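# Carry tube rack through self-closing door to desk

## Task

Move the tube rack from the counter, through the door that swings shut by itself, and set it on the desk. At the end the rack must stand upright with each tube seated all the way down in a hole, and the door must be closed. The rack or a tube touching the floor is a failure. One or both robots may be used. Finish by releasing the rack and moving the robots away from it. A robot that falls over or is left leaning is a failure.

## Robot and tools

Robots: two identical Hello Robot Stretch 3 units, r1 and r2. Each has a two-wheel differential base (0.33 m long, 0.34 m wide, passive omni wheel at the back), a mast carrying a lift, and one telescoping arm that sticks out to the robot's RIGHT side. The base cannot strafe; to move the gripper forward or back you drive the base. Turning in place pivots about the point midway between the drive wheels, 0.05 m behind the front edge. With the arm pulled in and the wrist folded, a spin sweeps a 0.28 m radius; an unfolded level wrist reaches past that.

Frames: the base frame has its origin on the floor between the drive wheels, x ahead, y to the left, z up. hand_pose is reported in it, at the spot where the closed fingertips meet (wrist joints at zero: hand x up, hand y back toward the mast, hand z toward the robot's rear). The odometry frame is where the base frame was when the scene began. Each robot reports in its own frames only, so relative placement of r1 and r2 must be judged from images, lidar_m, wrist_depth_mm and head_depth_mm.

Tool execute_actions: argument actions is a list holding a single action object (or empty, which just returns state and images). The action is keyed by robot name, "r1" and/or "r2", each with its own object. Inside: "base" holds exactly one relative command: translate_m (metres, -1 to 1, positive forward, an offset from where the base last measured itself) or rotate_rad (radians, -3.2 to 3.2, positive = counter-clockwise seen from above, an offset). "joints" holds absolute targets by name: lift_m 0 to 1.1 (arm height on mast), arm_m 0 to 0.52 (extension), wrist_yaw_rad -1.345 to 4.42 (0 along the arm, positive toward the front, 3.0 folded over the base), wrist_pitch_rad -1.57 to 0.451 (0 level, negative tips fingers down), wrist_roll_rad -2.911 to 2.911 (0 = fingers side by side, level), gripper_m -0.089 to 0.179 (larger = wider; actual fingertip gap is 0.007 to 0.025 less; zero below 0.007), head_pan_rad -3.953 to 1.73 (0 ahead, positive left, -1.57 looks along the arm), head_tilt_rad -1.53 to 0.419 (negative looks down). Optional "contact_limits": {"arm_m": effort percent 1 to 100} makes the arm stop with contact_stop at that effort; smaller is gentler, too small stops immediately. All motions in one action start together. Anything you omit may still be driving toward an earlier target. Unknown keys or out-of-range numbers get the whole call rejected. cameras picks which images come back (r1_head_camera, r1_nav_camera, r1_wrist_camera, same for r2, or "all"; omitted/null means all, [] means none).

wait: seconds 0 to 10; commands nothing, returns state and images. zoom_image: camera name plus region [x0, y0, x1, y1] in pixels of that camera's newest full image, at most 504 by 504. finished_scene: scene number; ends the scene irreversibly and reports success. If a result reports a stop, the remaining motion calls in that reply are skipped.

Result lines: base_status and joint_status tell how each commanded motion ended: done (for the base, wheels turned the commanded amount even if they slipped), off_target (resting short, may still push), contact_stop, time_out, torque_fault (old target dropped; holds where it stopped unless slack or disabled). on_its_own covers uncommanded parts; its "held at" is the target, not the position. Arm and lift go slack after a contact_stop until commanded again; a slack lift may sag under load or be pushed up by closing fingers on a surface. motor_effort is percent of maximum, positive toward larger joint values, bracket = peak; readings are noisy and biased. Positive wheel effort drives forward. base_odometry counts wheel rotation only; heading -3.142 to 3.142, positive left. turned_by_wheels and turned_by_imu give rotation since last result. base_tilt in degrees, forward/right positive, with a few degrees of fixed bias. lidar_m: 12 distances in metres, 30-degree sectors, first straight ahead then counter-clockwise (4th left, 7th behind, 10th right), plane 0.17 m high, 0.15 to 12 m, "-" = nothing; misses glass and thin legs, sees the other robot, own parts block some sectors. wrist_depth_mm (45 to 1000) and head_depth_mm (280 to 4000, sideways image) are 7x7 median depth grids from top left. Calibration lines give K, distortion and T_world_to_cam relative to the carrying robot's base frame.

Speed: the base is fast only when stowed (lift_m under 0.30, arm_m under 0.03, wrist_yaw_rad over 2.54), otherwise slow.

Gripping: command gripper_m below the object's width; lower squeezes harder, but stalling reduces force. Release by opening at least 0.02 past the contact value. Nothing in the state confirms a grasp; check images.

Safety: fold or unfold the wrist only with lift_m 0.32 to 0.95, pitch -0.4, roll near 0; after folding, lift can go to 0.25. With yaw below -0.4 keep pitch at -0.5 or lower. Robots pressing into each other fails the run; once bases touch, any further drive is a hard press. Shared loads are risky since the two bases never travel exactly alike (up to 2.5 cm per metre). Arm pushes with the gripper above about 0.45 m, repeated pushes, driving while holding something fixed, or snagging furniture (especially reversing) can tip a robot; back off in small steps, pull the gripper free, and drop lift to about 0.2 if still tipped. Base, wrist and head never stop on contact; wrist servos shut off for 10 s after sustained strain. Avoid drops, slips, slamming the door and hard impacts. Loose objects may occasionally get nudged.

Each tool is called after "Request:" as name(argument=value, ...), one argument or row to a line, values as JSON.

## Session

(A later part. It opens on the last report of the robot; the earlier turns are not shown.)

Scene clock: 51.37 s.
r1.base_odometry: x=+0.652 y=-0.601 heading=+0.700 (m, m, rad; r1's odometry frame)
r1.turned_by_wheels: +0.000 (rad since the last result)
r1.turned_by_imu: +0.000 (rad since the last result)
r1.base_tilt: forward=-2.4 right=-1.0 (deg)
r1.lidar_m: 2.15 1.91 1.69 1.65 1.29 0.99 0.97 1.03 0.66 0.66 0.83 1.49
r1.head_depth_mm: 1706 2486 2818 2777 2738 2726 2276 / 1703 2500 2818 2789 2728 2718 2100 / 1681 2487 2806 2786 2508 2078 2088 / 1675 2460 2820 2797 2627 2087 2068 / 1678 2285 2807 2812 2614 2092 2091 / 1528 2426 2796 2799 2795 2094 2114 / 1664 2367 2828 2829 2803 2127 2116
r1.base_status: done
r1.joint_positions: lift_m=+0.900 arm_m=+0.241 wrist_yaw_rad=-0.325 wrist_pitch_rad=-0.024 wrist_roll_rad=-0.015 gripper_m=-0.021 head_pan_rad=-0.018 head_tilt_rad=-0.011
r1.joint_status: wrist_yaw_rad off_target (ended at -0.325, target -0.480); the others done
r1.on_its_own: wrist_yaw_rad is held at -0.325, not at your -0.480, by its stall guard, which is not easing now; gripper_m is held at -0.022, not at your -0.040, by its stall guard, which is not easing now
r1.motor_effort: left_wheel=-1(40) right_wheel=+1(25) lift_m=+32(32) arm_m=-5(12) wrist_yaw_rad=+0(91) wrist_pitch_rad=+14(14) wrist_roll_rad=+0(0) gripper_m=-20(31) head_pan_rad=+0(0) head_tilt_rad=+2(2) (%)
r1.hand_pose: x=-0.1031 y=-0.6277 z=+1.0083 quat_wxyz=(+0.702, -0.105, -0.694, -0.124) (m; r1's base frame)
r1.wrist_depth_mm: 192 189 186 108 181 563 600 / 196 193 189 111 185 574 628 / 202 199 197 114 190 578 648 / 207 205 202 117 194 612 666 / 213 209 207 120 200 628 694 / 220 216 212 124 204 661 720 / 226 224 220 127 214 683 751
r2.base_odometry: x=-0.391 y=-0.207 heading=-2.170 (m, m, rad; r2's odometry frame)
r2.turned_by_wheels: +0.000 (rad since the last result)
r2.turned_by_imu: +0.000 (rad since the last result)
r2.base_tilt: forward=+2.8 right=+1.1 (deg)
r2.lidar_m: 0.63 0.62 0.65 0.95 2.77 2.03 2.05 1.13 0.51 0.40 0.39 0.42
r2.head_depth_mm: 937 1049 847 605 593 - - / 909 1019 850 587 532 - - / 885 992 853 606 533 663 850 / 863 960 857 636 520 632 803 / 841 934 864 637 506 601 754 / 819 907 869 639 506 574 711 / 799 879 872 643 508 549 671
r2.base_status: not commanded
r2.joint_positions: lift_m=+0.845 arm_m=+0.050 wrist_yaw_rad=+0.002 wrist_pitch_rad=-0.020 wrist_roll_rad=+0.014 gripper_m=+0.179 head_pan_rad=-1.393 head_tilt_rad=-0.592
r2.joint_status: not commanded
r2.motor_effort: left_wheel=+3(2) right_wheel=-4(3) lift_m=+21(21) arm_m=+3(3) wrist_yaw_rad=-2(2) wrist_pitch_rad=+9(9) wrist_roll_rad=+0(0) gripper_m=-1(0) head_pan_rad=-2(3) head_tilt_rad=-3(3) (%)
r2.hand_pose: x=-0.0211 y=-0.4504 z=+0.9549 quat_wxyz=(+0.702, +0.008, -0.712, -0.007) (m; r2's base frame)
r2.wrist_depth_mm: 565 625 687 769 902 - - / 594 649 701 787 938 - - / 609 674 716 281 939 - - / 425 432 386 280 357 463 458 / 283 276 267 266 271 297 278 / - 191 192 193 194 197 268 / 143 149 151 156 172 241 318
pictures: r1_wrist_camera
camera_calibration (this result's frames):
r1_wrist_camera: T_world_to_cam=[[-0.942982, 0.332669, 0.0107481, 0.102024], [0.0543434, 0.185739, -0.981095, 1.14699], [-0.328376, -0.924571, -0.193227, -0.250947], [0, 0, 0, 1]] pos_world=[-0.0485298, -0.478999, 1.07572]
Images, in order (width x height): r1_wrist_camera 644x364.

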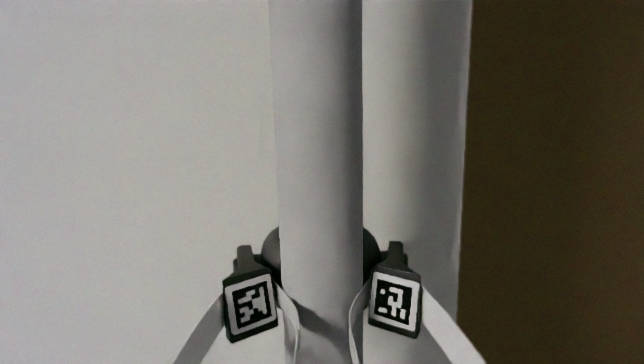

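Request:
execute_actions(
  actions=[
    {"r1":{"base":{"translate_m":0.14},"joints":{"arm_m":0.14,"wrist_yaw_rad":-0.55}},"r2":{"joints":{"arm_m":0.19}}},
  ],
  cameras=[],
)

Request:
execute_actions(
  actions=[
    {"r1":{"base":{"translate_m":0.15},"joints":{"arm_m":0.07,"wrist_yaw_rad":-0.75}},"r2":{"joints":{"gripper_m":0.085}}},
  ],
  cameras=[],
)

Request:
execute_actions(
  actions=[
    {"r1":{"base":{"translate_m":0.15},"joints":{"arm_m":0.02,"wrist_yaw_rad":-0.85}},"r2":{"joints":{"lift_m":0.915}}},
  ],
  cameras=["r2_wrist_camera"],
)

Request:
execute_actions(
  actions=[
    {"r1":{"base":{"translate_m":0.12},"joints":{"arm_m":0,"wrist_yaw_rad":-0.92,"head_pan_rad":-2,"head_tilt_rad":-1}},"r2":{"base":{"rotate_rad":1.95},"joints":{"arm_m":0,"wrist_yaw_rad":1.57,"head_pan_rad":0}}},
  ],
  cameras=[],
)

Request:
execute_actions(
  actions=[
    {"r2":{"base":{"translate_m":1}}},
  ],
  cameras=["r1_wrist_camera","r1_nav_camera","r2_nav_camera"],
)

Scene clock: 73.03 s.
r1.base_odometry: x=+0.759 y=-0.511 heading=+0.699 (m, m, rad; r1's odometry frame)
r1.turned_by_wheels: -0.001 (rad since the last result)
r1.turned_by_imu: +0.000 (rad since the last result)
r1.base_tilt: forward=-2.4 right=-0.9 (deg)
r1.lidar_m: 2.01 1.78 1.68 1.64 1.48 1.13 1.11 1.18 0.54 0.57 0.80 1.51
r1.head_depth_mm: 1699 2542 2627 2626 2556 2564 2292 / 1691 2485 2636 2593 2634 1931 1962 / 1698 2445 2656 2652 2612 1931 1938 / 1676 2448 2683 2679 2611 1969 1952 / 1679 2171 2692 2652 2624 1953 1948 / 1470 2392 2675 2671 2624 1957 1957 / 1642 2423 2679 2649 2133 1974 1963
r1.base_status: done
r1.joint_positions: lift_m=+0.900 arm_m=+0.140 wrist_yaw_rad=-0.590 wrist_pitch_rad=-0.025 wrist_roll_rad=-0.015 gripper_m=-0.021 head_pan_rad=-0.018 head_tilt_rad=-0.011
r1.joint_status: wrist_yaw_rad off_target (ended at -0.590, target -0.550); the others done
r1.on_its_own: gripper_m is held at -0.022, not at your -0.040, by its stall guard, which is not easing now; wrist_yaw_rad is at rest, and its effort (+34) is outside its rest range (-12 to +12)
r1.motor_effort: left_wheel=-12(32) right_wheel=+12(18) lift_m=+32(32) arm_m=-2(12) wrist_yaw_rad=+34(92) wrist_pitch_rad=+14(14) wrist_roll_rad=+0(0) gripper_m=-23(30) head_pan_rad=+0(0) head_tilt_rad=+2(2) (%)
r1.hand_pose: x=-0.1636 y=-0.4975 z=+1.0079 quat_wxyz=(+0.679, -0.195, -0.674, -0.216) (m; r1's base frame)
r1.wrist_depth_mm: 177 178 180 107 184 966 843 / 181 183 185 110 188 990 859 / 185 186 190 113 194 - 884 / 190 193 196 116 199 - 881 / 196 197 200 120 206 - 927 / 200 203 204 122 211 - 922 / 206 210 213 127 219 - 931
r2.base_odometry: x=-0.391 y=-0.207 heading=-2.170 (m, m, rad; r2's odometry frame)
r2.turned_by_wheels: +0.000 (rad since the last result)
r2.turned_by_imu: +0.001 (rad since the last result)
r2.base_tilt: forward=+2.7 right=+1.2 (deg)
r2.lidar_m: 0.63 0.61 0.65 0.95 2.77 1.90 2.05 1.13 0.51 0.40 0.39 0.42
r2.head_depth_mm: 936 1051 847 603 - 773 994 / 911 1021 850 605 - 710 919 / 885 989 853 590 535 666 855 / 862 960 860 633 519 631 801 / 839 935 866 637 506 601 753 / 819 906 867 639 507 573 709 / 799 884 872 642 508 549 673
r2.base_status: not commanded
r2.joint_positions: lift_m=+0.845 arm_m=+0.190 wrist_yaw_rad=+0.001 wrist_pitch_rad=-0.020 wrist_roll_rad=+0.014 gripper_m=+0.179 head_pan_rad=-1.393 head_tilt_rad=-0.592
r2.joint_status: all done
r2.motor_effort: left_wheel=+2(2) right_wheel=-3(4) lift_m=+21(22) arm_m=+3(2) wrist_yaw_rad=-1(2) wrist_pitch_rad=+9(9) wrist_roll_rad=+0(1) gripper_m=+0(0) head_pan_rad=-3(2) head_tilt_rad=-3(2) (%)
r2.hand_pose: x=-0.0211 y=-0.5904 z=+0.9549 quat_wxyz=(+0.702, +0.008, -0.712, -0.007) (m; r2's base frame)
r2.wrist_depth_mm: 474 515 577 653 762 872 - / 497 519 603 140 114 924 - / 503 548 629 146 138 946 - / 422 424 115 140 120 454 459 / 281 125 146 153 148 138 278 / - 124 123 141 131 139 198 / 143 143 140 146 142 146 147
pictures: none
No camera images: the call's "cameras" was empty. Leave "cameras" out to get every camera's image.

Scene clock: 76.73 s.
r1.base_odometry: x=+0.874 y=-0.415 heading=+0.699 (m, m, rad; r1's odometry frame)
r1.turned_by_wheels: +0.000 (rad since the last result)
r1.turned_by_imu: -0.023 (rad since the last result)
r1.base_tilt: forward=-2.4 right=-1.0 (deg)
r1.lidar_m: 1.87 1.66 1.67 1.63 1.70 1.29 1.26 1.32 0.47 0.51 0.81 1.47
r1.head_depth_mm: 1716 2446 2511 2527 2495 2446 2281 / 1690 2469 2517 2550 2462 1830 1811 / 1682 2487 2539 2495 2490 1797 1783 / 1686 2443 2515 2492 2469 1813 1800 / 1667 2249 2570 2504 2490 1808 1801 / 1470 2254 2498 2491 2482 1813 1792 / 1643 2385 2506 2485 2482 1799 1790
r1.base_status: done
r1.joint_positions: lift_m=+0.900 arm_m=+0.070 wrist_yaw_rad=-0.847 wrist_pitch_rad=-0.025 wrist_roll_rad=-0.015 gripper_m=-0.021 head_pan_rad=-0.018 head_tilt_rad=-0.011
r1.joint_status: wrist_yaw_rad off_target (ended at -0.847, target -0.750); the others done
r1.on_its_own: wrist_yaw_rad is held at -0.832, not at your -0.750, by its stall guard, which is not easing now; gripper_m is held at -0.022, not at your -0.040, by its stall guard, which is not easing now; wrist_yaw_rad is at rest, and its effort (+13) is outside its rest range (-12 to +12)
r1.motor_effort: left_wheel=-2(19) right_wheel=+4(18) lift_m=+32(32) arm_m=+3(12) wrist_yaw_rad=+13(58) wrist_pitch_rad=+14(15) wrist_roll_rad=+0(0) gripper_m=-22(25) head_pan_rad=+0(0) head_tilt_rad=+2(2) (%)
r1.hand_pose: x=-0.2130 y=-0.3840 z=+1.0080 quat_wxyz=(+0.646, -0.280, -0.643, -0.301) (m; r1's base frame)
r1.wrist_depth_mm: 164 169 178 108 192 - 892 / 169 174 181 111 198 - 906 / 172 177 184 113 203 - 912 / 176 181 190 117 208 - 968 / 180 187 196 120 215 - 942 / 185 190 197 123 - - 977 / 189 196 208 127 228 - -
r2.base_odometry: x=-0.391 y=-0.207 heading=-2.170 (m, m, rad; r2's odometry frame)
r2.turned_by_wheels: +0.000 (rad since the last result)
r2.turned_by_imu: +0.000 (rad since the last result)
r2.base_tilt: forward=+2.8 right=+1.3 (deg)
r2.lidar_m: 0.63 0.61 0.65 0.95 2.77 1.77 2.05 1.13 0.51 0.40 0.39 0.42
r2.head_depth_mm: 936 1051 844 630 - 775 996 / 908 1019 851 609 - 712 921 / 884 990 856 612 535 664 857 / 860 960 858 634 519 630 802 / 842 933 862 637 506 602 754 / 820 906 866 640 507 573 711 / 798 883 871 642 508 548 673
r2.base_status: not commanded
r2.joint_positions: lift_m=+0.845 arm_m=+0.190 wrist_yaw_rad=+0.001 wrist_pitch_rad=-0.020 wrist_roll_rad=+0.014 gripper_m=+0.095 head_pan_rad=-1.393 head_tilt_rad=-0.592
r2.joint_status: gripper_m off_target (ended at +0.095, target +0.085)
r2.on_its_own: gripper_m is held at +0.094, not at your +0.085, by its stall guard, which is still easing
r2.motor_effort: left_wheel=+3(2) right_wheel=-3(3) lift_m=+22(21) arm_m=+2(3) wrist_yaw_rad=-1(2) wrist_pitch_rad=+9(9) wrist_roll_rad=+0(0) gripper_m=-21(98) head_pan_rad=-3(3) head_tilt_rad=-3(2) (%)
r2.hand_pose: x=-0.0211 y=-0.5904 z=+0.9549 quat_wxyz=(+0.702, +0.008, -0.712, -0.007) (m; r2's base frame)
r2.wrist_depth_mm: 475 506 577 643 742 866 - / 488 531 598 648 142 914 - / 498 553 624 151 145 940 - / 419 427 128 149 138 449 461 / 263 244 146 159 152 254 276 / 195 - 144 168 144 - 197 / - 149 146 147 144 152 154
pictures: none
No camera images: the call's "cameras" was empty. Leave "cameras" out to get every camera's image.

Scene clock: 79.40 s.
r1.base_odometry: x=+0.988 y=-0.318 heading=+0.698 (m, m, rad; r1's odometry frame)
r1.turned_by_wheels: -0.001 (rad since the last result)
r1.turned_by_imu: -0.097 (rad since the last result)
r1.base_tilt: forward=-2.5 right=-0.9 (deg)
r1.lidar_m: 1.73 1.55 1.72 1.63 1.66 1.47 1.39 0.42 0.42 0.48 0.78 1.34
r1.head_depth_mm: 1723 2171 2196 2230 2251 2285 2174 / 1712 2469 2487 2429 2394 2401 2317 / 1694 2439 2430 2428 2375 1691 1671 / 1670 2423 2392 2383 2355 1664 1650 / 1663 2399 2366 2329 2323 1660 1648 / 1652 2251 2341 2322 2286 1632 1632 / 1283 2308 2334 2288 2267 1624 1612
r1.base_status: done
r1.joint_positions: lift_m=+0.900 arm_m=+0.020 wrist_yaw_rad=-0.911 wrist_pitch_rad=-0.026 wrist_roll_rad=-0.015 gripper_m=-0.021 head_pan_rad=-0.018 head_tilt_rad=-0.011
r1.joint_status: wrist_yaw_rad off_target (ended at -0.911, target -0.850); the others done
r1.on_its_own: gripper_m is held at -0.022, not at your -0.040, by its stall guard, which is not easing now; wrist_yaw_rad is at rest, and its effort (+53) is outside its rest range (-12 to +12)
r1.motor_effort: left_wheel=-9(12) right_wheel=+12(19) lift_m=+33(32) arm_m=+2(9) wrist_yaw_rad=+53(57) wrist_pitch_rad=+14(15) wrist_roll_rad=+0(0) gripper_m=-26(26) head_pan_rad=+0(0) head_tilt_rad=+2(2) (%)
r1.hand_pose: x=-0.2233 y=-0.3214 z=+1.0079 quat_wxyz=(+0.636, -0.300, -0.634, -0.322) (m; r1's base frame)
r1.wrist_depth_mm: 161 167 175 108 194 - 931 / 165 171 180 112 199 - 963 / 168 175 184 115 205 - - / 173 178 188 118 211 - - / 177 183 192 120 215 - - / 180 187 196 124 221 - - / 185 191 204 127 230 - -
r2.base_odometry: x=-0.391 y=-0.207 heading=-2.170 (m, m, rad; r2's odometry frame)
r2.turned_by_wheels: +0.000 (rad since the last result)
r2.turned_by_imu: +0.000 (rad since the last result)
r2.base_tilt: forward=+2.8 right=+1.2 (deg)
r2.lidar_m: 0.63 0.61 0.65 0.95 2.77 1.65 2.05 1.13 0.51 0.40 0.39 0.42
r2.head_depth_mm: 935 1040 565 - 627 748 997 / 910 1013 549 - 598 696 921 / 885 990 591 610 534 666 857 / 863 960 857 636 520 632 801 / 839 934 863 637 506 602 753 / 820 906 868 640 507 574 711 / 798 883 870 643 508 549 673
r2.base_status: not commanded
r2.joint_positions: lift_m=+0.915 arm_m=+0.190 wrist_yaw_rad=+0.001 wrist_pitch_rad=-0.028 wrist_roll_rad=+0.014 gripper_m=+0.097 head_pan_rad=-1.393 head_tilt_rad=-0.592
r2.joint_status: all done
r2.on_its_own: gripper_m is held at +0.097, not at your +0.085, by its stall guard, which is not easing now
r2.motor_effort: left_wheel=+2(3) right_wheel=-3(3) lift_m=+36(36) arm_m=+3(3) wrist_yaw_rad=-1(1) wrist_pitch_rad=+13(13) wrist_roll_rad=+0(0) gripper_m=-20(20) head_pan_rad=-3(3) head_tilt_rad=-2(3) (%)
r2.hand_pose: x=-0.0211 y=-0.5901 z=+1.0221 quat_wxyz=(+0.702, +0.011, -0.712, -0.010) (m; r2's base frame)
r2.wrist_depth_mm: 477 531 578 646 726 864 - / 491 531 595 645 144 915 - / 505 548 618 152 147 963 - / 518 570 129 151 139 708 725 / 417 392 146 159 153 408 439 / 305 - 143 169 144 - 317 / 240 240 148 147 144 245 249
pictures: r2_wrist_camera
camera_calibration (this result's frames):
r2_wrist_camera: T_world_to_cam=[[-0.999938, -0.00376249, -0.010482, -0.0142352], [0.00915667, 0.25798, -0.966107, 1.1658], [0.00633913, -0.966143, -0.25793, -0.141851], [0, 0, 0, 1]] pos_world=[-0.0240099, -0.437854, 1.08955]
Images, in order (width x height): r2_wrist_camera 644x364.

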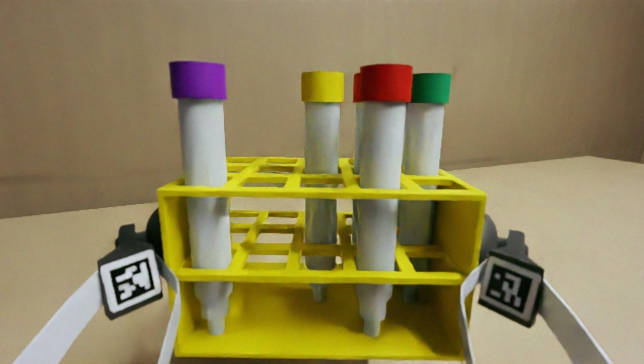

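Scene clock: 83.43 s.
r1.base_odometry: x=+1.080 y=-0.241 heading=+0.698 (m, m, rad; r1's odometry frame)
r1.turned_by_wheels: +0.000 (rad since the last result)
r1.turned_by_imu: -0.131 (rad since the last result)
r1.base_tilt: forward=-2.3 right=-1.0 (deg)
r1.lidar_m: 1.64 1.56 1.58 1.64 1.65 1.65 1.49 0.41 0.41 0.45 0.70 1.20
r1.head_depth_mm: 327 376 491 1701 - - 1081 / 327 311 362 - - 1207 1115 / 339 398 440 - 912 1213 - / 347 408 475 - - - - / 356 420 499 - - - 1074 / 365 433 533 653 - 1221 1084 / 373 446 553 716 1114 1213 1090
r1.base_status: done
r1.joint_positions: lift_m=+0.900 arm_m=+0.003 wrist_yaw_rad=-0.968 wrist_pitch_rad=-0.032 wrist_roll_rad=-0.071 gripper_m=-0.021 head_pan_rad=-1.993 head_tilt_rad=-0.988
r1.joint_status: wrist_yaw_rad off_target (ended at -0.968, target -0.920); the others done
joint sent to its limit — the command would take r1.arm_m past its lower limit, so that joint was sent only as far as its limit.
r1.on_its_own: wrist_yaw_rad is held at -0.966, not at your -0.920, by its stall guard, which is not easing now; gripper_m is held at -0.022, not at your -0.040, by its stall guard, which is not easing now
r1.motor_effort: left_wheel=-5(10) right_wheel=+9(15) lift_m=+29(32) arm_m=+1(5) wrist_yaw_rad=+1(26) wrist_pitch_rad=+18(19) wrist_roll_rad=+36(37) gripper_m=-24(25) head_pan_rad=-5(52) head_tilt_rad=-6(43) (%)
r1.hand_pose: x=-0.2318 y=-0.2923 z=+1.0063 quat_wxyz=(+0.643, -0.306, -0.609, -0.351) (m; r1's base frame)
r1.wrist_depth_mm: 150 159 171 110 200 - - / 154 163 175 113 206 - - / 158 166 179 115 212 - - / 162 170 185 118 218 - - / 165 175 189 121 - - - / 169 180 191 124 - - - / 173 185 203 128 - - -
r2.base_odometry: x=-0.391 y=-0.207 heading=-0.220 (m, m, rad; r2's odometry frame)
r2.turned_by_wheels: +1.950 (rad since the last result)
r2.turned_by_imu: +1.947 (rad since the last result)
r2.base_tilt: forward=+2.8 right=+1.2 (deg)
r2.lidar_m: 1.92 1.55 2.03 2.01 0.58 0.41 0.39 0.40 0.53 0.61 0.63 0.82
r2.head_depth_mm: 1436 1485 1523 1574 1525 288 1133 / 1948 2039 2125 2019 1671 1289 1173 / 2311 2577 2727 2102 1668 1391 1187 / 2320 2536 2723 2092 1670 1392 1186 / 2266 2542 2697 2108 1677 1397 1190 / 2249 2515 2731 2122 1683 1390 1198 / 2242 2517 2683 2121 1684 1401 1196
r2.base_status: done
r2.joint_positions: lift_m=+0.915 arm_m=+0.003 wrist_yaw_rad=+1.568 wrist_pitch_rad=-0.028 wrist_roll_rad=+0.014 gripper_m=+0.097 head_pan_rad=-0.007 head_tilt_rad=-0.593
r2.joint_status: all done
joint sent to its limit — the command would take r2.arm_m past its lower limit, so that joint was sent only as far as its limit.
r2.on_its_own: gripper_m is held at +0.097, not at your +0.085, by its stall guard, which is not easing now
r2.motor_effort: left_wheel=-4(10) right_wheel=+4(9) lift_m=+35(35) arm_m=-3(5) wrist_yaw_rad=+1(5) wrist_pitch_rad=+13(13) wrist_roll_rad=+0(0) gripper_m=-19(19) head_pan_rad=+3(32) head_tilt_rad=-2(2) (%)
r2.hand_pose: x=+0.2341 y=-0.1485 z=+1.0221 quat_wxyz=(+0.505, +0.510, -0.497, +0.489) (m; r2's base frame)
r2.wrist_depth_mm: - - - - - 738 509 / - - - - 144 727 500 / - - - 153 148 730 503 / - - 131 152 144 700 507 / - - 153 159 152 617 506 / - - 143 170 145 - 509 / - - 149 147 144 743 485
pictures: none
ARM HIT: r1's arm struck itself hard.
No camera images: the call's "cameras" was empty. Leave "cameras" out to get every camera's image.

Scene clock: 94.60 s.
r1.base_odometry: x=+1.080 y=-0.241 heading=+0.698 (m, m, rad; r1's odometry frame)
r1.turned_by_wheels: +0.000 (rad since the last result)
r1.turned_by_imu: +0.003 (rad since the last result)
r1.base_tilt: forward=-2.5 right=-0.8 (deg)
r1.lidar_m: 1.63 1.64 1.82 0.98 1.65 1.65 1.49 0.41 0.41 0.45 0.70 1.20
r1.head_depth_mm: 327 377 491 1700 - - 1078 / 327 311 362 - - 1207 1112 / 339 398 441 - 912 1201 - / 346 409 477 - - - - / 355 421 499 - - - 1071 / 365 433 535 653 - 1223 1089 / 373 446 554 722 1107 1212 1090
r1.base_status: not commanded
r1.joint_positions: lift_m=+0.900 arm_m=+0.003 wrist_yaw_rad=-0.968 wrist_pitch_rad=-0.032 wrist_roll_rad=-0.071 gripper_m=-0.021 head_pan_rad=-1.993 head_tilt_rad=-0.988
r1.joint_status: not commanded
r1.on_its_own: wrist_yaw_rad is held at -0.966, not at your -0.920, by its stall guard, which is not easing now; gripper_m is held at -0.022, not at your -0.040, by its stall guard, which is not easing now
r1.motor_effort: left_wheel=-5(6) right_wheel=+9(9) lift_m=+30(30) arm_m=+1(1) wrist_yaw_rad=+1(2) wrist_pitch_rad=+18(18) wrist_roll_rad=+36(37) gripper_m=-23(23) head_pan_rad=-4(5) head_tilt_rad=-6(6) (%)
r1.hand_pose: x=-0.2318 y=-0.2923 z=+1.0063 quat_wxyz=(+0.643, -0.306, -0.609, -0.351) (m; r1's base frame)
r1.wrist_depth_mm: 150 159 171 110 199 - - / 155 162 174 113 205 - - / 158 167 179 115 211 - - / 161 170 184 118 219 - - / 165 175 189 121 - - - / 169 180 191 124 - - - / 174 185 202 128 - - -
r2.base_odometry: x=+0.585 y=-0.425 heading=-0.220 (m, m, rad; r2's odometry frame)
r2.turned_by_wheels: +0.000 (rad since the last result)
r2.turned_by_imu: +0.002 (rad since the last result)
r2.base_tilt: forward=+2.8 right=+1.1 (deg)
r2.lidar_m: 1.72 1.80 0.98 0.97 2.12 1.46 1.39 0.84 0.58 0.55 0.56 0.74
r2.head_depth_mm: 1296 1332 1370 1411 1366 288 1129 / 1476 1617 1801 1949 1661 1292 1173 / 1455 1634 1841 2037 1670 1381 1182 / 1455 1624 1823 2019 1682 1390 1195 / 1449 1608 1819 2001 1681 1397 1188 / 1439 1590 1805 1986 1688 1393 1195 / 1426 1565 1789 1977 1683 1399 1192
r2.base_status: done
r2.joint_positions: lift_m=+0.915 arm_m=+0.003 wrist_yaw_rad=+1.568 wrist_pitch_rad=-0.028 wrist_roll_rad=+0.014 gripper_m=+0.097 head_pan_rad=-0.007 head_tilt_rad=-0.593
r2.joint_status: not commanded
r2.on_its_own: gripper_m is held at +0.097, not at your +0.085, by its stall guard, which is not easing now
r2.motor_effort: left_wheel=-4(6) right_wheel=+3(8) lift_m=+35(35) arm_m=-3(3) wrist_yaw_rad=+1(1) wrist_pitch_rad=+13(13) wrist_roll_rad=+0(0) gripper_m=-21(20) head_pan_rad=+3(2) head_tilt_rad=-2(2) (%)
r2.hand_pose: x=+0.2341 y=-0.1485 z=+1.0221 quat_wxyz=(+0.505, +0.510, -0.497, +0.489) (m; r2's base frame)
r2.wrist_depth_mm: - - - - - 633 432 / - - - - 144 634 431 / - - - 153 149 629 437 / - - 130 152 144 594 436 / - - 153 159 152 535 436 / - - 143 171 144 - 437 / - - 148 148 145 631 420
pictures: r1_nav_camera (sideways: a quarter turn counterclockwise sets it upright), r1_wrist_camera, r2_nav_camera (sideways: a quarter turn counterclockwise sets it upright)
camera_calibration (this result's frames):
r1_nav_camera: T_world_to_cam=[[-0.339155, -0.75982, 0.55466, -0.681464], [-0.917864, 0.396482, -0.0181056, 0.0816041], [-0.206156, -0.515242, -0.83188, 1.03841], [0, 0, 0, 1]] pos_world=[0.057855, -0.0151093, 1.24329]
r1_wrist_camera: T_world_to_cam=[[-0.555713, 0.828706, 0.0665532, 0.0477742], [0.130433, 0.165966, -0.977468, 1.09793], [-0.821079, -0.534511, -0.20032, 0.0234226], [0, 0, 0, 1]] pos_world=[-0.0974248, -0.209289, 1.0747]
r2_nav_camera: T_world_to_cam=[[0.544843, -0.0289295, 0.838039, -1.04741], [0.0180199, -0.99877, -0.0461934, 0.111059], [0.838345, 0.0402695, -0.543651, 0.655422], [0, 0, 0, 1]] pos_world=[0.0192034, 0.0542281, 1.23922]
Images, in order (width x height): r1_nav_camera 672x504, r1_wrist_camera 644x364, r2_nav_camera 672x504.

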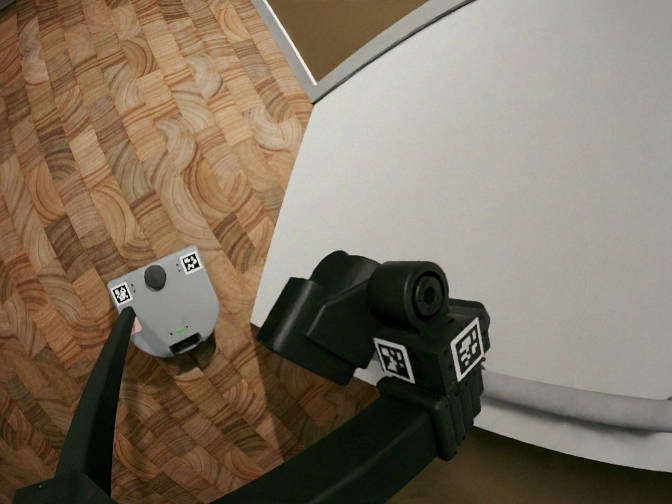

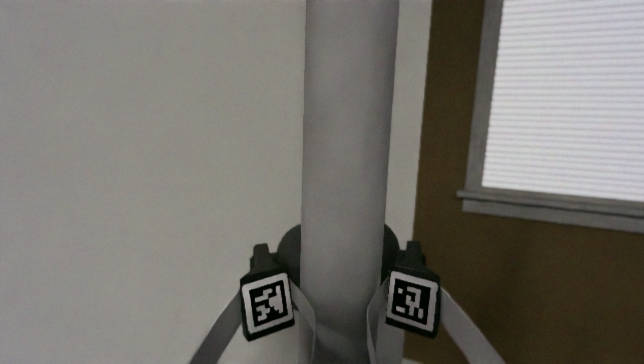

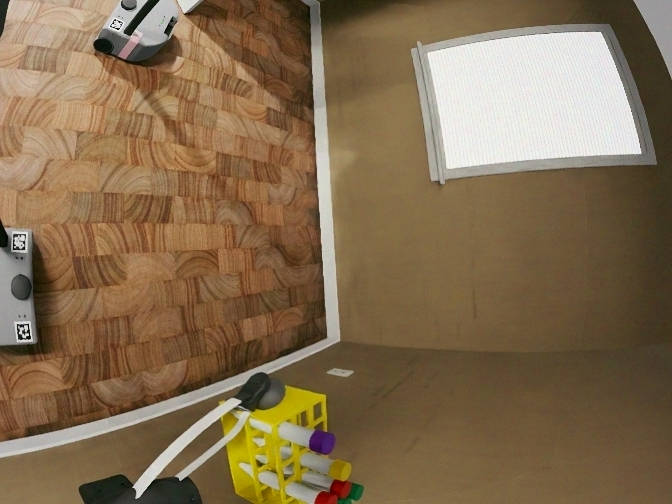

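Request:
execute_actions(
  actions=[
    {"r1":{"base":{"translate_m":0.08},"joints":{"wrist_yaw_rad":-1.05,"wrist_pitch_rad":-0.55,"lift_m":1.02}},"r2":{"base":{"rotate_rad":0.82}}},
  ],
  cameras=[],
)

Request:
execute_actions(
  actions=[
    {"r1":{"base":{"translate_m":0.12},"joints":{"wrist_yaw_rad":-1.3}},"r2":{"base":{"translate_m":0.4}}},
  ],
  cameras=[],
)

Request:
execute_actions(
  actions=[
    {"r1":{"base":{"translate_m":0.08}},"r2":{"base":{"translate_m":0.92}}},
  ],
  cameras=[],
)

Request:
execute_actions(
  actions=[
    {"r2":{"base":{"rotate_rad":1.15},"joints":{"head_tilt_rad":-0.8}}},
  ],
  cameras=["r2_nav_camera"],
)

Scene clock: 110.83 s.
r1.base_odometry: x=+1.142 y=-0.190 heading=+0.698 (m, m, rad; r1's odometry frame)
r1.turned_by_wheels: +0.000 (rad since the last result)
r1.turned_by_imu: -0.097 (rad since the last result)
r1.base_tilt: forward=-2.4 right=-0.9 (deg)
r1.lidar_m: 1.57 1.57 1.81 1.08 1.65 1.82 1.55 0.35 0.35 0.38 0.60 1.11
r1.head_depth_mm: - - - 1564 1407 1230 1092 / - - 312 504 1323 1235 1117 / - - - - 759 1169 - / - - - - - 1177 - / - - - - - - 1082 / - - - - - - 1076 / 305 - - - - 1169 1085
r1.base_status: done
r1.joint_positions: lift_m=+1.019 arm_m=+0.003 wrist_yaw_rad=-1.136 wrist_pitch_rad=-0.603 wrist_roll_rad=-0.011 gripper_m=-0.018 head_pan_rad=-1.993 head_tilt_rad=-0.988
r1.joint_status: wrist_yaw_rad off_target (ended at -1.136, target -1.050); wrist_pitch_rad off_target (ended at -0.603, target -0.550); the others done
r1.on_its_own: wrist_yaw_rad is held at -1.118, not at your -1.050, by its stall guard, which is not easing now; gripper_m is held at -0.019, not at your -0.040, by its stall guard, which is not easing now; wrist_yaw_rad is at rest, and its effort (+15) is outside its rest range (-12 to +12)
r1.motor_effort: left_wheel=-1(10) right_wheel=+7(15) lift_m=+42(47) arm_m=+1(0) wrist_yaw_rad=+15(52) wrist_pitch_rad=+30(99) wrist_roll_rad=-2(46) gripper_m=-22(28) head_pan_rad=-5(5) head_tilt_rad=-5(6) (%)
r1.hand_pose: x=-0.2004 y=-0.2307 z=+0.9929 quat_wxyz=(+0.460, -0.183, -0.679, -0.542) (m; r1's base frame)
r1.wrist_depth_mm: 105 113 124 58 64 - - / 113 122 135 64 - - - / 122 134 152 73 - - - / 133 146 169 83 - - - / 146 163 192 97 - - - / 162 183 209 117 - - - / 179 210 281 150 - - -
r2.base_odometry: x=+0.585 y=-0.425 heading=+0.600 (m, m, rad; r2's odometry frame)
r2.turned_by_wheels: +0.820 (rad since the last result)
r2.turned_by_imu: +0.819 (rad since the last result)
r2.base_tilt: forward=+2.8 right=+1.3 (deg)
r2.lidar_m: 2.00 0.96 1.95 1.63 1.39 1.17 0.65 0.55 0.55 0.63 1.05 1.75
r2.head_depth_mm: 1571 1696 1886 2002 1682 288 1134 / 1681 1857 2065 2097 1662 1292 1174 / 1810 2029 2262 2089 1659 1385 1185 / 1992 2220 2470 2108 1677 1394 1180 / 2175 2405 2654 2104 1680 1397 1187 / 2106 2292 2482 2111 1680 1391 1191 / 1951 2102 2282 1903 1496 1328 1197
r2.base_status: done
r2.joint_positions: lift_m=+0.915 arm_m=+0.003 wrist_yaw_rad=+1.568 wrist_pitch_rad=-0.028 wrist_roll_rad=+0.014 gripper_m=+0.097 head_pan_rad=-0.007 head_tilt_rad=-0.593
r2.joint_status: not commanded
r2.on_its_own: gripper_m is held at +0.097, not at your +0.085, by its stall guard, which is not easing now
r2.motor_effort: left_wheel=-4(9) right_wheel=+3(8) lift_m=+36(35) arm_m=-3(3) wrist_yaw_rad=+2(2) wrist_pitch_rad=+13(13) wrist_roll_rad=+0(0) gripper_m=-20(19) head_pan_rad=+3(2) head_tilt_rad=-3(2) (%)
r2.hand_pose: x=+0.2341 y=-0.1485 z=+1.0221 quat_wxyz=(+0.505, +0.510, -0.497, +0.489) (m; r2's base frame)
r2.wrist_depth_mm: 712 - - - - - - / 1000 - - - 144 - - / - - - 153 148 - - / - - 130 152 144 - - / - - 153 160 152 - - / - - 143 169 144 - - / - - 148 147 144 - -
pictures: none
No camera images: the call's "cameras" was empty. Leave "cameras" out to get every camera's image.

Scene clock: 116.00 s.
r1.base_odometry: x=+1.234 y=-0.113 heading=+0.698 (m, m, rad; r1's odometry frame)
r1.turned_by_wheels: +0.000 (rad since the last result)
r1.turned_by_imu: -0.067 (rad since the last result)
r1.base_tilt: forward=-2.4 right=-1.0 (deg)
r1.lidar_m: 1.48 1.47 1.63 1.69 1.68 1.86 1.67 1.65 1.15 0.94 0.94 1.03
r1.head_depth_mm: - - - 1585 1413 1234 1103 / - - 1838 1545 1403 1230 1126 / - - - - 1346 1230 - / - - - - - 1203 - / - - - - - - 1110 / - - - - - - 1073 / 888 - - - - - 1053
r1.base_status: done
r1.joint_positions: lift_m=+1.020 arm_m=+0.003 wrist_yaw_rad=-1.302 wrist_pitch_rad=-0.567 wrist_roll_rad=-0.015 gripper_m=-0.019 head_pan_rad=-1.993 head_tilt_rad=-0.988
r1.joint_status: all done
r1.on_its_own: gripper_m is held at -0.019, not at your -0.040, by its stall guard, which is not easing now
r1.motor_effort: left_wheel=+2(13) right_wheel=-1(13) lift_m=+31(42) arm_m=+1(0) wrist_yaw_rad=+1(37) wrist_pitch_rad=+9(30) wrist_roll_rad=+0(2) gripper_m=-8(27) head_pan_rad=-5(5) head_tilt_rad=-6(6) (%)
r1.hand_pose: x=-0.2174 y=-0.2014 z=+1.0007 quat_wxyz=(+0.425, -0.250, -0.656, -0.571) (m; r1's base frame)
r1.wrist_depth_mm: - - - - - - - / - - - - - - - / - - - - - - - / - - - - - - - / - - - - - - - / - - - - - - - / - - - - - - -
r2.base_odometry: x=+0.915 y=-0.199 heading=+0.600 (m, m, rad; r2's odometry frame)
r2.turned_by_wheels: +0.000 (rad since the last result)
r2.turned_by_imu: +0.001 (rad since the last result)
r2.base_tilt: forward=+2.7 right=+1.3 (deg)
r2.lidar_m: 1.67 1.81 0.71 1.95 1.68 1.68 0.97 0.83 0.82 0.94 1.47 1.47
r2.head_depth_mm: 1300 1408 1573 1739 1692 288 1137 / 1398 1532 1712 1892 1658 1285 1167 / 1522 1678 1878 2023 1661 1391 1189 / 1657 1839 2104 2106 1669 1390 1188 / 1820 2059 2325 2109 1680 1393 1187 / 1819 1991 2197 2109 1675 1398 1190 / 1681 1822 1994 2042 1690 1397 1195
r2.base_status: done
r2.joint_positions: lift_m=+0.915 arm_m=+0.003 wrist_yaw_rad=+1.568 wrist_pitch_rad=-0.028 wrist_roll_rad=+0.014 gripper_m=+0.097 head_pan_rad=-0.007 head_tilt_rad=-0.593
r2.joint_status: not commanded
r2.on_its_own: gripper_m is held at +0.097, not at your +0.085, by its stall guard, which is not easing now
r2.motor_effort: left_wheel=-4(6) right_wheel=+3(7) lift_m=+35(36) arm_m=-3(3) wrist_yaw_rad=+1(1) wrist_pitch_rad=+13(12) wrist_roll_rad=+0(0) gripper_m=-19(19) head_pan_rad=+3(2) head_tilt_rad=-2(2) (%)
r2.hand_pose: x=+0.2341 y=-0.1485 z=+1.0221 quat_wxyz=(+0.505, +0.510, -0.497, +0.489) (m; r2's base frame)
r2.wrist_depth_mm: - - - - - - 977 / - - - - 145 - 995 / - - - 153 149 - - / - - 130 151 144 - - / - - 153 159 152 - - / - - 143 170 144 - - / - - 148 148 144 - -
pictures: none
No camera images: the call's "cameras" was empty. Leave "cameras" out to get every camera's image.

Scene clock: 126.37 s.
r1.base_odometry: x=+1.295 y=-0.061 heading=+0.698 (m, m, rad; r1's odometry frame)
r1.turned_by_wheels: +0.000 (rad since the last result)
r1.turned_by_imu: +0.003 (rad since the last result)
r1.base_tilt: forward=-2.4 right=-1.0 (deg)
r1.lidar_m: 1.40 1.39 1.54 1.72 1.72 1.89 0.80 1.73 1.12 0.92 0.90 1.00
r1.head_depth_mm: - - - 1598 1399 1232 1097 / - - 1802 1547 1394 1226 1113 / - - - - 1338 1232 - / - - - - - 1214 - / - - - - - - 1107 / - - - - - - 1071 / 862 - - - - - 1053
r1.base_status: done
r1.joint_positions: lift_m=+1.020 arm_m=+0.003 wrist_yaw_rad=-1.302 wrist_pitch_rad=-0.567 wrist_roll_rad=-0.015 gripper_m=-0.019 head_pan_rad=-1.993 head_tilt_rad=-0.988
r1.joint_status: not commanded
r1.on_its_own: gripper_m is held at -0.019, not at your -0.040, by its stall guard, which is not easing now
r1.motor_effort: left_wheel=+2(8) right_wheel=-1(2) lift_m=+32(32) arm_m=+1(1) wrist_yaw_rad=+1(1) wrist_pitch_rad=+9(9) wrist_roll_rad=+0(0) gripper_m=-8(9) head_pan_rad=-5(5) head_tilt_rad=-6(6) (%)
r1.hand_pose: x=-0.2174 y=-0.2014 z=+1.0007 quat_wxyz=(+0.425, -0.250, -0.656, -0.571) (m; r1's base frame)
r1.wrist_depth_mm: - - - - - - - / - - - - - - - / - - - - - - - / - - - - - - - / - - - - - - - / - - - - - - - / - - - - - - -
r2.base_odometry: x=+1.675 y=+0.320 heading=+0.600 (m, m, rad; r2's odometry frame)
r2.turned_by_wheels: +0.000 (rad since the last result)
r2.turned_by_imu: +0.002 (rad since the last result)
r2.base_tilt: forward=+2.9 right=+1.3 (deg)
r2.lidar_m: 0.91 1.16 1.16 1.33 0.91 2.33 1.71 1.45 1.46 0.94 0.80 0.80
r2.head_depth_mm: 698 751 830 930 998 288 1135 / 749 825 914 1028 1146 1292 1169 / 813 898 1005 1145 1325 1392 1184 / 887 990 1120 1294 1527 1392 1190 / 969 1096 1265 1488 1633 1393 1194 / 1076 1227 1383 1559 1638 1393 1191 / 1086 1178 1284 1414 1551 1404 1195
r2.base_status: done
r2.joint_positions: lift_m=+0.915 arm_m=+0.003 wrist_yaw_rad=+1.568 wrist_pitch_rad=-0.028 wrist_roll_rad=+0.014 gripper_m=+0.097 head_pan_rad=-0.007 head_tilt_rad=-0.593
r2.joint_status: not commanded
r2.on_its_own: gripper_m is held at +0.097, not at your +0.085, by its stall guard, which is not easing now
r2.motor_effort: left_wheel=-4(5) right_wheel=+3(8) lift_m=+36(35) arm_m=-3(3) wrist_yaw_rad=+1(1) wrist_pitch_rad=+13(13) wrist_roll_rad=+0(0) gripper_m=-20(19) head_pan_rad=+3(3) head_tilt_rad=-2(2) (%)
r2.hand_pose: x=+0.2341 y=-0.1485 z=+1.0221 quat_wxyz=(+0.505, +0.510, -0.497, +0.489) (m; r2's base frame)
r2.wrist_depth_mm: 902 - - 828 642 538 457 / 921 - - 812 144 551 468 / 947 - - 153 148 562 476 / 982 - 130 152 144 563 491 / 999 - 153 160 153 542 502 / 1000 - 143 169 144 - 500 / - - 148 147 144 634 513
pictures: none
No camera images: the call's "cameras" was empty. Leave "cameras" out to get every camera's image.

Scene clock: 129.13 s.
r1.base_odometry: x=+1.295 y=-0.061 heading=+0.698 (m, m, rad; r1's odometry frame)
r1.turned_by_wheels: +0.000 (rad since the last result)
r1.turned_by_imu: +0.001 (rad since the last result)
r1.base_tilt: forward=-2.4 right=-1.0 (deg)
r1.lidar_m: 1.40 1.39 1.55 1.72 1.71 1.89 0.88 1.73 1.12 0.92 0.90 1.01
r1.head_depth_mm: - - - 1590 1394 1236 1105 / - - 1810 1540 1394 1238 1118 / - - - - 1341 1226 - / - - - - - 1204 - / - - - - - - 1105 / - - - - - - 1075 / 861 - - - - - 1058
r1.base_status: not commanded
r1.joint_positions: lift_m=+1.020 arm_m=+0.003 wrist_yaw_rad=-1.302 wrist_pitch_rad=-0.567 wrist_roll_rad=-0.015 gripper_m=-0.019 head_pan_rad=-1.993 head_tilt_rad=-0.988
r1.joint_status: not commanded
r1.on_its_own: gripper_m is held at -0.019, not at your -0.040, by its stall guard, which is not easing now
r1.motor_effort: left_wheel=+2(1) right_wheel=-1(1) lift_m=+31(32) arm_m=+1(1) wrist_yaw_rad=+2(2) wrist_pitch_rad=+9(9) wrist_roll_rad=+0(0) gripper_m=-8(8) head_pan_rad=-4(5) head_tilt_rad=-5(6) (%)
r1.hand_pose: x=-0.2174 y=-0.2014 z=+1.0007 quat_wxyz=(+0.425, -0.250, -0.656, -0.571) (m; r1's base frame)
r1.wrist_depth_mm: - - - - - - - / - - - - - - - / - - - - - - - / - - - - - - - / - - - - - - - / - - - - - - - / - - - - - - -
r2.base_odometry: x=+1.675 y=+0.320 heading=+1.750 (m, m, rad; r2's odometry frame)
r2.turned_by_wheels: +1.150 (rad since the last result)
r2.turned_by_imu: +1.148 (rad since the last result)
r2.base_tilt: forward=+2.9 right=+1.2 (deg)
r2.lidar_m: 1.18 1.43 0.90 2.34 1.62 1.45 1.42 0.88 0.80 0.80 0.97 1.16
r2.head_depth_mm: 940 1079 1262 1401 309 1248 1105 / 993 1122 1317 1494 326 1255 1108 / 1021 1178 1385 1597 1436 1258 1112 / 1057 1218 1448 1651 1447 1256 1115 / 1091 1272 1521 1692 1448 1258 1115 / 1136 1321 1592 1700 1448 1263 1119 / 1173 1387 1670 1709 1453 1261 1120
r2.base_status: done
r2.joint_positions: lift_m=+0.915 arm_m=+0.003 wrist_yaw_rad=+1.568 wrist_pitch_rad=-0.028 wrist_roll_rad=+0.014 gripper_m=+0.097 head_pan_rad=-0.007 head_tilt_rad=-0.790
r2.joint_status: all done
r2.on_its_own: gripper_m is held at +0.097, not at your +0.085, by its stall guard, which is not easing now
r2.motor_effort: left_wheel=-4(9) right_wheel=+4(8) lift_m=+35(36) arm_m=-3(3) wrist_yaw_rad=+1(1) wrist_pitch_rad=+13(13) wrist_roll_rad=+0(0) gripper_m=-20(19) head_pan_rad=+2(3) head_tilt_rad=-3(13) (%)
r2.hand_pose: x=+0.2341 y=-0.1485 z=+1.0221 quat_wxyz=(+0.505, +0.510, -0.497, +0.489) (m; r2's base frame)
r2.wrist_depth_mm: - - - - 942 858 800 / - - - - 144 903 824 / - - - 153 148 927 857 / - - 130 152 145 961 890 / - - 153 159 153 962 916 / - - 146 170 144 - 953 / - - 148 148 144 - 970
pictures: r2_nav_camera (sideways: a quarter turn counterclockwise sets it upright)
camera_calibration (this result's frames):
r2_nav_camera: T_world_to_cam=[[0.698481, -0.0299854, 0.715, -0.887964], [0.00852844, -0.998702, -0.0502147, 0.11634], [0.715577, 0.0411718, -0.697319, 0.85607], [0, 0, 0, 1]] pos_world=[0.00665033, 0.054317, 1.23769]
Images, in order (width x height): r2_nav_camera 672x504.

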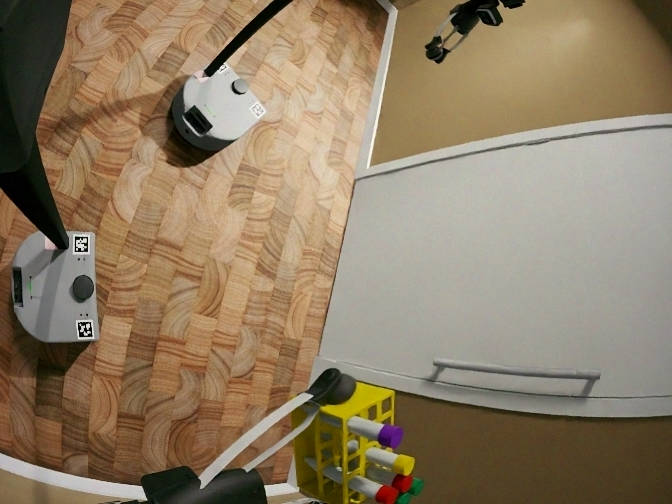

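Request:
execute_actions(
  actions=[
    {"r1":{"base":{"rotate_rad":0.34},"joints":{"wrist_yaw_rad":0,"gripper_m":0.14,"lift_m":0.9}},"r2":{"base":{"translate_m":-0.75}}},
  ],
  cameras=[],
)

Request:
execute_actions(
  actions=[
    {"r1":{"base":{"translate_m":-1},"joints":{"wrist_pitch_rad":0}}},
  ],
  cameras=[],
)

Request:
execute_actions(
  actions=[
    {"r1":{"base":{"rotate_rad":0.3},"joints":{"arm_m":0.2}}},
  ],
  cameras=[],
)

Request:
execute_actions(
  actions=[
    {"r1":{"base":{"translate_m":-0.13}}},
  ],
  cameras=["r1_wrist_camera"],
)

Scene clock: 148.53 s.
r1.base_odometry: x=+1.295 y=-0.061 heading=+1.038 (m, m, rad; r1's odometry frame)
r1.turned_by_wheels: +0.340 (rad since the last result)
r1.turned_by_imu: +0.340 (rad since the last result)
r1.base_tilt: forward=-2.3 right=-0.9 (deg)
r1.lidar_m: 1.39 1.45 1.78 1.71 1.77 1.49 1.73 1.32 0.95 0.90 0.94 1.27
r1.head_depth_mm: 1056 1330 1713 1702 - - 1077 / 1010 1226 1538 - - 1212 1113 / 958 1141 1375 - - 1203 - / 909 1074 1290 - - 1204 - / 857 1004 1211 - - 1176 1101 / 815 946 1127 - - 1203 1082 / 773 896 1054 1198 1349 1221 1085
r1.base_status: done
r1.joint_positions: lift_m=+0.900 arm_m=+0.003 wrist_yaw_rad=-0.002 wrist_pitch_rad=-0.567 wrist_roll_rad=-0.015 gripper_m=+0.140 head_pan_rad=-1.993 head_tilt_rad=-0.988
r1.joint_status: all done
r1.motor_effort: left_wheel=-4(9) right_wheel=+2(5) lift_m=+23(28) arm_m=+1(1) wrist_yaw_rad=+2(0) wrist_pitch_rad=+9(9) wrist_roll_rad=+0(0) gripper_m=+0(80) head_pan_rad=-5(5) head_tilt_rad=-6(6) (%)
r1.hand_pose: x=-0.0220 y=-0.3509 z=+0.8811 quat_wxyz=(+0.684, +0.199, -0.674, -0.197) (m; r1's base frame)
r1.wrist_depth_mm: 598 624 612 635 634 653 661 / 672 677 689 691 724 703 747 / 753 762 754 780 805 797 807 / 840 860 862 883 908 905 916 / 969 944 986 - - - - / - - - - - - - / - - - - - 997 -
r2.base_odometry: x=+1.808 y=-0.418 heading=+1.749 (m, m, rad; r2's odometry frame)
r2.turned_by_wheels: +0.000 (rad since the last result)
r2.turned_by_imu: +0.001 (rad since the last result)
r2.base_tilt: forward=+2.9 right=+1.3 (deg)
r2.lidar_m: 1.87 1.37 2.59 1.34 0.83 0.75 0.75 0.61 0.55 0.55 0.66 1.27
r2.head_depth_mm: 1561 1766 1967 1727 317 1253 1107 / 1593 1824 1993 1672 326 1254 1108 / 1656 1902 2031 1681 1436 1258 1112 / 1714 1983 2060 1702 1440 1256 1113 / 1772 2067 2057 1699 1447 1263 1114 / 1847 2138 2067 1703 1443 1258 1121 / 1901 2245 2086 1633 1453 1262 1123
r2.base_status: done
r2.joint_positions: lift_m=+0.915 arm_m=+0.003 wrist_yaw_rad=+1.568 wrist_pitch_rad=-0.028 wrist_roll_rad=+0.014 gripper_m=+0.097 head_pan_rad=-0.007 head_tilt_rad=-0.790
r2.joint_status: not commanded
r2.on_its_own: gripper_m is held at +0.097, not at your +0.085, by its stall guard, which is not easing now
r2.motor_effort: left_wheel=-4(10) right_wheel=+3(4) lift_m=+35(36) arm_m=-3(3) wrist_yaw_rad=+1(1) wrist_pitch_rad=+13(13) wrist_roll_rad=+0(0) gripper_m=-20(20) head_pan_rad=+3(2) head_tilt_rad=-3(3) (%)
r2.hand_pose: x=+0.2341 y=-0.1485 z=+1.0221 quat_wxyz=(+0.505, +0.510, -0.497, +0.489) (m; r2's base frame)
r2.wrist_depth_mm: - - - - - - 979 / - - - - 144 - 928 / - - - 152 149 - 916 / - - 130 151 144 - 889 / - - 153 160 153 - 875 / - - 143 170 145 - 819 / - - 148 147 144 - 749
pictures: none
No camera images: the call's "cameras" was empty. Leave "cameras" out to get every camera's image.

Scene clock: 159.83 s.
r1.base_odometry: x=+0.786 y=-0.923 heading=+1.037 (m, m, rad; r1's odometry frame)
r1.turned_by_wheels: +0.000 (rad since the last result)
r1.turned_by_imu: -0.002 (rad since the last result)
r1.base_tilt: forward=-2.4 right=-0.9 (deg)
r1.lidar_m: 2.39 2.46 1.77 0.93 1.06 0.76 0.73 0.76 0.97 0.91 0.96 1.29
r1.head_depth_mm: 874 964 1069 1133 - - 1086 / 986 1111 1242 - - 1208 1117 / 977 1170 1402 - - 1202 - / 922 1086 1315 - - 1204 - / 874 1023 1240 - - 1203 1103 / 829 966 1128 - - 1196 1090 / 789 911 1033 - 1359 1215 1079
r1.base_status: done
r1.joint_positions: lift_m=+0.900 arm_m=+0.003 wrist_yaw_rad=-0.002 wrist_pitch_rad=-0.023 wrist_roll_rad=-0.015 gripper_m=+0.140 head_pan_rad=-1.993 head_tilt_rad=-0.988
r1.joint_status: all done
r1.motor_effort: left_wheel=-3(12) right_wheel=+2(3) lift_m=+23(23) arm_m=+1(1) wrist_yaw_rad=+2(2) wrist_pitch_rad=+13(13) wrist_roll_rad=+0(0) gripper_m=+0(0) head_pan_rad=-5(4) head_tilt_rad=-6(6) (%)
r1.hand_pose: x=-0.0220 y=-0.4033 z=+1.0090 quat_wxyz=(+0.713, +0.008, -0.701, -0.009) (m; r1's base frame)
r1.wrist_depth_mm: 630 628 639 643 661 662 667 / 647 649 656 647 664 671 671 / 680 661 673 669 692 696 705 / 670 684 708 690 698 722 732 / 693 700 715 710 720 736 723 / 704 - 715 729 739 - 764 / 728 754 737 749 774 776 768
r2.base_odometry: x=+1.808 y=-0.418 heading=+1.749 (m, m, rad; r2's odometry frame)
r2.turned_by_wheels: +0.000 (rad since the last result)
r2.turned_by_imu: +0.001 (rad since the last result)
r2.base_tilt: forward=+2.6 right=+1.4 (deg)
r2.lidar_m: 0.80 2.27 2.59 1.34 0.83 0.75 0.75 0.61 0.55 0.55 0.67 1.27
r2.head_depth_mm: 1554 1774 1962 1724 316 1248 1106 / 671 1717 1978 1474 326 1248 1111 / 1660 1899 1981 1409 1350 1256 1111 / 1717 1977 2044 1686 1413 1256 1114 / 1781 2066 2058 1701 1451 1257 1116 / 1845 2135 2065 1705 1454 1264 1121 / 1907 2246 2053 1706 1456 1269 1121
r2.base_status: not commanded
r2.joint_positions: lift_m=+0.915 arm_m=+0.003 wrist_yaw_rad=+1.568 wrist_pitch_rad=-0.028 wrist_roll_rad=+0.014 gripper_m=+0.097 head_pan_rad=-0.007 head_tilt_rad=-0.790
r2.joint_status: not commanded
r2.on_its_own: gripper_m is held at +0.097, not at your +0.085, by its stall guard, which is not easing now
r2.motor_effort: left_wheel=-4(4) right_wheel=+3(3) lift_m=+35(35) arm_m=-3(3) wrist_yaw_rad=+1(1) wrist_pitch_rad=+13(13) wrist_roll_rad=+0(0) gripper_m=-20(20) head_pan_rad=+3(3) head_tilt_rad=-4(3) (%)
r2.hand_pose: x=+0.2341 y=-0.1485 z=+1.0221 quat_wxyz=(+0.505, +0.510, -0.497, +0.489) (m; r2's base frame)
r2.wrist_depth_mm: - - - 848 - - 994 / - - - 652 143 - 976 / - - - 152 148 - 946 / - - 130 152 144 - 879 / - - 153 159 152 - 844 / - - 143 170 144 - 841 / - - 148 147 144 - 745
pictures: none
No camera images: the call's "cameras" was empty. Leave "cameras" out to get every camera's image.

Scene clock: 162.53 s.
r1.base_odometry: x=+0.786 y=-0.923 heading=+1.337 (m, m, rad; r1's odometry frame)
r1.turned_by_wheels: +0.300 (rad since the last result)
r1.turned_by_imu: +0.297 (rad since the last result)
r1.base_tilt: forward=-2.4 right=-0.9 (deg)
r1.lidar_m: 2.40 1.95 1.70 0.93 0.84 0.73 0.73 0.85 0.91 0.91 1.09 1.93
r1.head_depth_mm: 878 1052 1298 1474 - - 1086 / 862 1024 1232 - - 1209 1112 / 845 1005 1156 - 1352 1224 - / 827 952 - 1504 1372 1225 - / 809 - 1252 1466 1375 1225 1109 / 786 - - 1416 1384 1210 1086 / 750 - - 1388 1375 1217 1089
r1.base_status: done
r1.joint_positions: lift_m=+0.900 arm_m=+0.200 wrist_yaw_rad=+0.000 wrist_pitch_rad=-0.022 wrist_roll_rad=-0.015 gripper_m=+0.140 head_pan_rad=-1.993 head_tilt_rad=-0.988
r1.joint_status: all done
r1.motor_effort: left_wheel=-3(10) right_wheel=+2(4) lift_m=+22(23) arm_m=+4(5) wrist_yaw_rad=+0(1) wrist_pitch_rad=+12(13) wrist_roll_rad=+0(0) gripper_m=-1(0) head_pan_rad=-4(5) head_tilt_rad=-6(6) (%)
r1.hand_pose: x=-0.0215 y=-0.6003 z=+1.0093 quat_wxyz=(+0.713, +0.008, -0.701, -0.008) (m; r1's base frame)
r1.wrist_depth_mm: 605 570 513 485 450 425 408 / 611 574 541 498 454 432 411 / 631 594 554 509 471 438 421 / 673 602 557 530 481 451 434 / 689 633 585 541 495 460 442 / 701 - 604 555 511 - 452 / 752 670 625 575 532 490 460
r2.base_odometry: x=+1.808 y=-0.418 heading=+1.749 (m, m, rad; r2's odometry frame)
r2.turned_by_wheels: +0.000 (rad since the last result)
r2.turned_by_imu: +0.000 (rad since the last result)
r2.base_tilt: forward=+2.8 right=+1.4 (deg)
r2.lidar_m: 0.82 2.27 2.59 1.33 0.84 0.75 0.75 0.61 0.55 0.55 0.67 1.27
r2.head_depth_mm: 1540 1775 1967 1717 316 1251 1101 / 1545 1734 1866 1180 326 1252 1109 / 1658 1903 2039 1481 1371 1257 1113 / 1718 1982 2046 1692 1446 1255 1113 / 1776 2075 2054 1704 1443 1258 1116 / 1846 2151 2052 1700 1446 1259 1120 / 1901 2248 2054 1713 1457 1265 1121
r2.base_status: not commanded
r2.joint_positions: lift_m=+0.915 arm_m=+0.003 wrist_yaw_rad=+1.568 wrist_pitch_rad=-0.028 wrist_roll_rad=+0.014 gripper_m=+0.097 head_pan_rad=-0.007 head_tilt_rad=-0.790
r2.joint_status: not commanded
r2.on_its_own: gripper_m is held at +0.097, not at your +0.085, by its stall guard, which is not easing now
r2.motor_effort: left_wheel=-4(4) right_wheel=+4(4) lift_m=+35(35) arm_m=-3(3) wrist_yaw_rad=+1(1) wrist_pitch_rad=+13(13) wrist_roll_rad=+0(0) gripper_m=-20(19) head_pan_rad=+2(3) head_tilt_rad=-3(3) (%)
r2.hand_pose: x=+0.2341 y=-0.1485 z=+1.0221 quat_wxyz=(+0.505, +0.510, -0.497, +0.489) (m; r2's base frame)
r2.wrist_depth_mm: - - - - - - - / - - - 678 143 - 966 / - - - 152 147 - 924 / - - 130 151 144 - 905 / - - 153 160 152 - 866 / - - 143 170 144 - 834 / - - 148 148 145 - 761
pictures: none
No camera images: the call's "cameras" was empty. Leave "cameras" out to get every camera's image.

Scene clock: 165.30 s.
r1.base_odometry: x=+0.756 y=-1.049 heading=+1.337 (m, m, rad; r1's odometry frame)
r1.turned_by_wheels: +0.000 (rad since the last result)
r1.turned_by_imu: +0.000 (rad since the last result)
r1.base_tilt: forward=-2.4 right=-1.0 (deg)
r1.lidar_m: 2.52 1.99 1.07 0.95 0.70 0.60 0.61 0.71 0.89 0.88 1.04 1.85
r1.head_depth_mm: 842 1003 1178 1220 - - 1081 / 825 979 1184 - - 1210 1115 / 811 955 1112 - 1351 1229 - / 797 912 - 1509 1395 1225 - / 778 - 1210 1421 1383 1225 1105 / 760 - - 1360 1374 1220 1086 / 736 - - 1327 1378 1211 1086
r1.base_status: done
r1.joint_positions: lift_m=+0.900 arm_m=+0.200 wrist_yaw_rad=+0.000 wrist_pitch_rad=-0.022 wrist_roll_rad=-0.015 gripper_m=+0.140 head_pan_rad=-1.993 head_tilt_rad=-0.988
r1.joint_status: not commanded
r1.motor_effort: left_wheel=-4(10) right_wheel=+1(2) lift_m=+23(22) arm_m=+5(4) wrist_yaw_rad=+0(0) wrist_pitch_rad=+12(12) wrist_roll_rad=+0(0) gripper_m=+0(0) head_pan_rad=-4(4) head_tilt_rad=-6(5) (%)
r1.hand_pose: x=-0.0215 y=-0.6003 z=+1.0093 quat_wxyz=(+0.713, +0.008, -0.701, -0.008) (m; r1's base frame)
r1.wrist_depth_mm: 551 519 483 445 415 402 378 / 571 534 500 456 427 408 385 / 597 539 508 461 439 416 393 / 612 572 527 479 450 427 405 / 635 596 556 492 461 434 411 / 667 - 557 503 478 - 421 / 703 626 584 527 488 458 430
r2.base_odometry: x=+1.808 y=-0.418 heading=+1.749 (m, m, rad; r2's odometry frame)
r2.turned_by_wheels: +0.000 (rad since the last result)
r2.turned_by_imu: +0.000 (rad since the last result)
r2.base_tilt: forward=+2.8 right=+1.5 (deg)
r2.lidar_m: 0.96 2.27 2.59 1.34 0.83 0.75 0.75 0.61 0.55 0.55 0.67 0.86
r2.head_depth_mm: 1559 1744 1874 1056 316 1248 1108 / 1612 1835 1988 1463 325 1253 1112 / 1656 1914 2043 1696 1440 1253 1112 / 1710 1979 2038 1692 1441 1256 1115 / 1775 2066 2054 1700 1442 1259 1113 / 1848 2152 2061 1709 1458 1266 1119 / 1902 2246 2063 1710 1455 1267 1120
r2.base_status: not commanded
r2.joint_positions: lift_m=+0.915 arm_m=+0.003 wrist_yaw_rad=+1.568 wrist_pitch_rad=-0.028 wrist_roll_rad=+0.014 gripper_m=+0.097 head_pan_rad=-0.007 head_tilt_rad=-0.790
r2.joint_status: not commanded
r2.on_its_own: gripper_m is held at +0.097, not at your +0.085, by its stall guard, which is not easing now
r2.motor_effort: left_wheel=-4(4) right_wheel=+3(4) lift_m=+35(36) arm_m=-3(3) wrist_yaw_rad=+1(1) wrist_pitch_rad=+13(13) wrist_roll_rad=+0(0) gripper_m=-21(20) head_pan_rad=+2(3) head_tilt_rad=-3(3) (%)
r2.hand_pose: x=+0.2341 y=-0.1485 z=+1.0221 quat_wxyz=(+0.505, +0.510, -0.497, +0.489) (m; r2's base frame)
r2.wrist_depth_mm: - - - - - - 985 / - - - - 143 - 950 / - - - 152 148 - 909 / - - 130 151 144 - 892 / - - 153 160 152 - 848 / - - 142 170 145 - 834 / - - 148 148 144 - 751
pictures: r1_wrist_camera
camera_calibration (this result's frames):
r1_wrist_camera: T_world_to_cam=[[-0.999842, 0.0143769, 0.0104905, -0.0222112], [-0.00754945, 0.19117, -0.981528, 1.14081], [-0.0161168, -0.981452, -0.191031, -0.228321], [0, 0, 0, 1]] pos_world=[-0.017275, -0.441855, 1.07635]
Images, in order (width x height): r1_wrist_camera 644x364.

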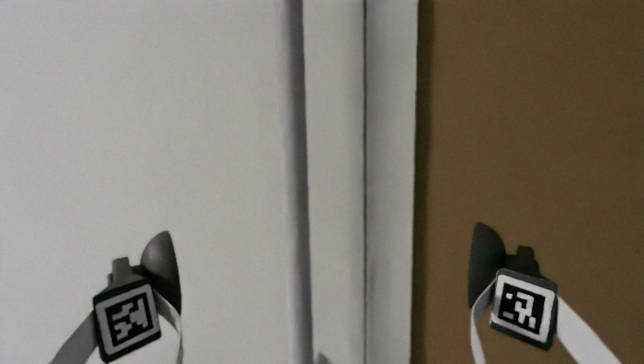

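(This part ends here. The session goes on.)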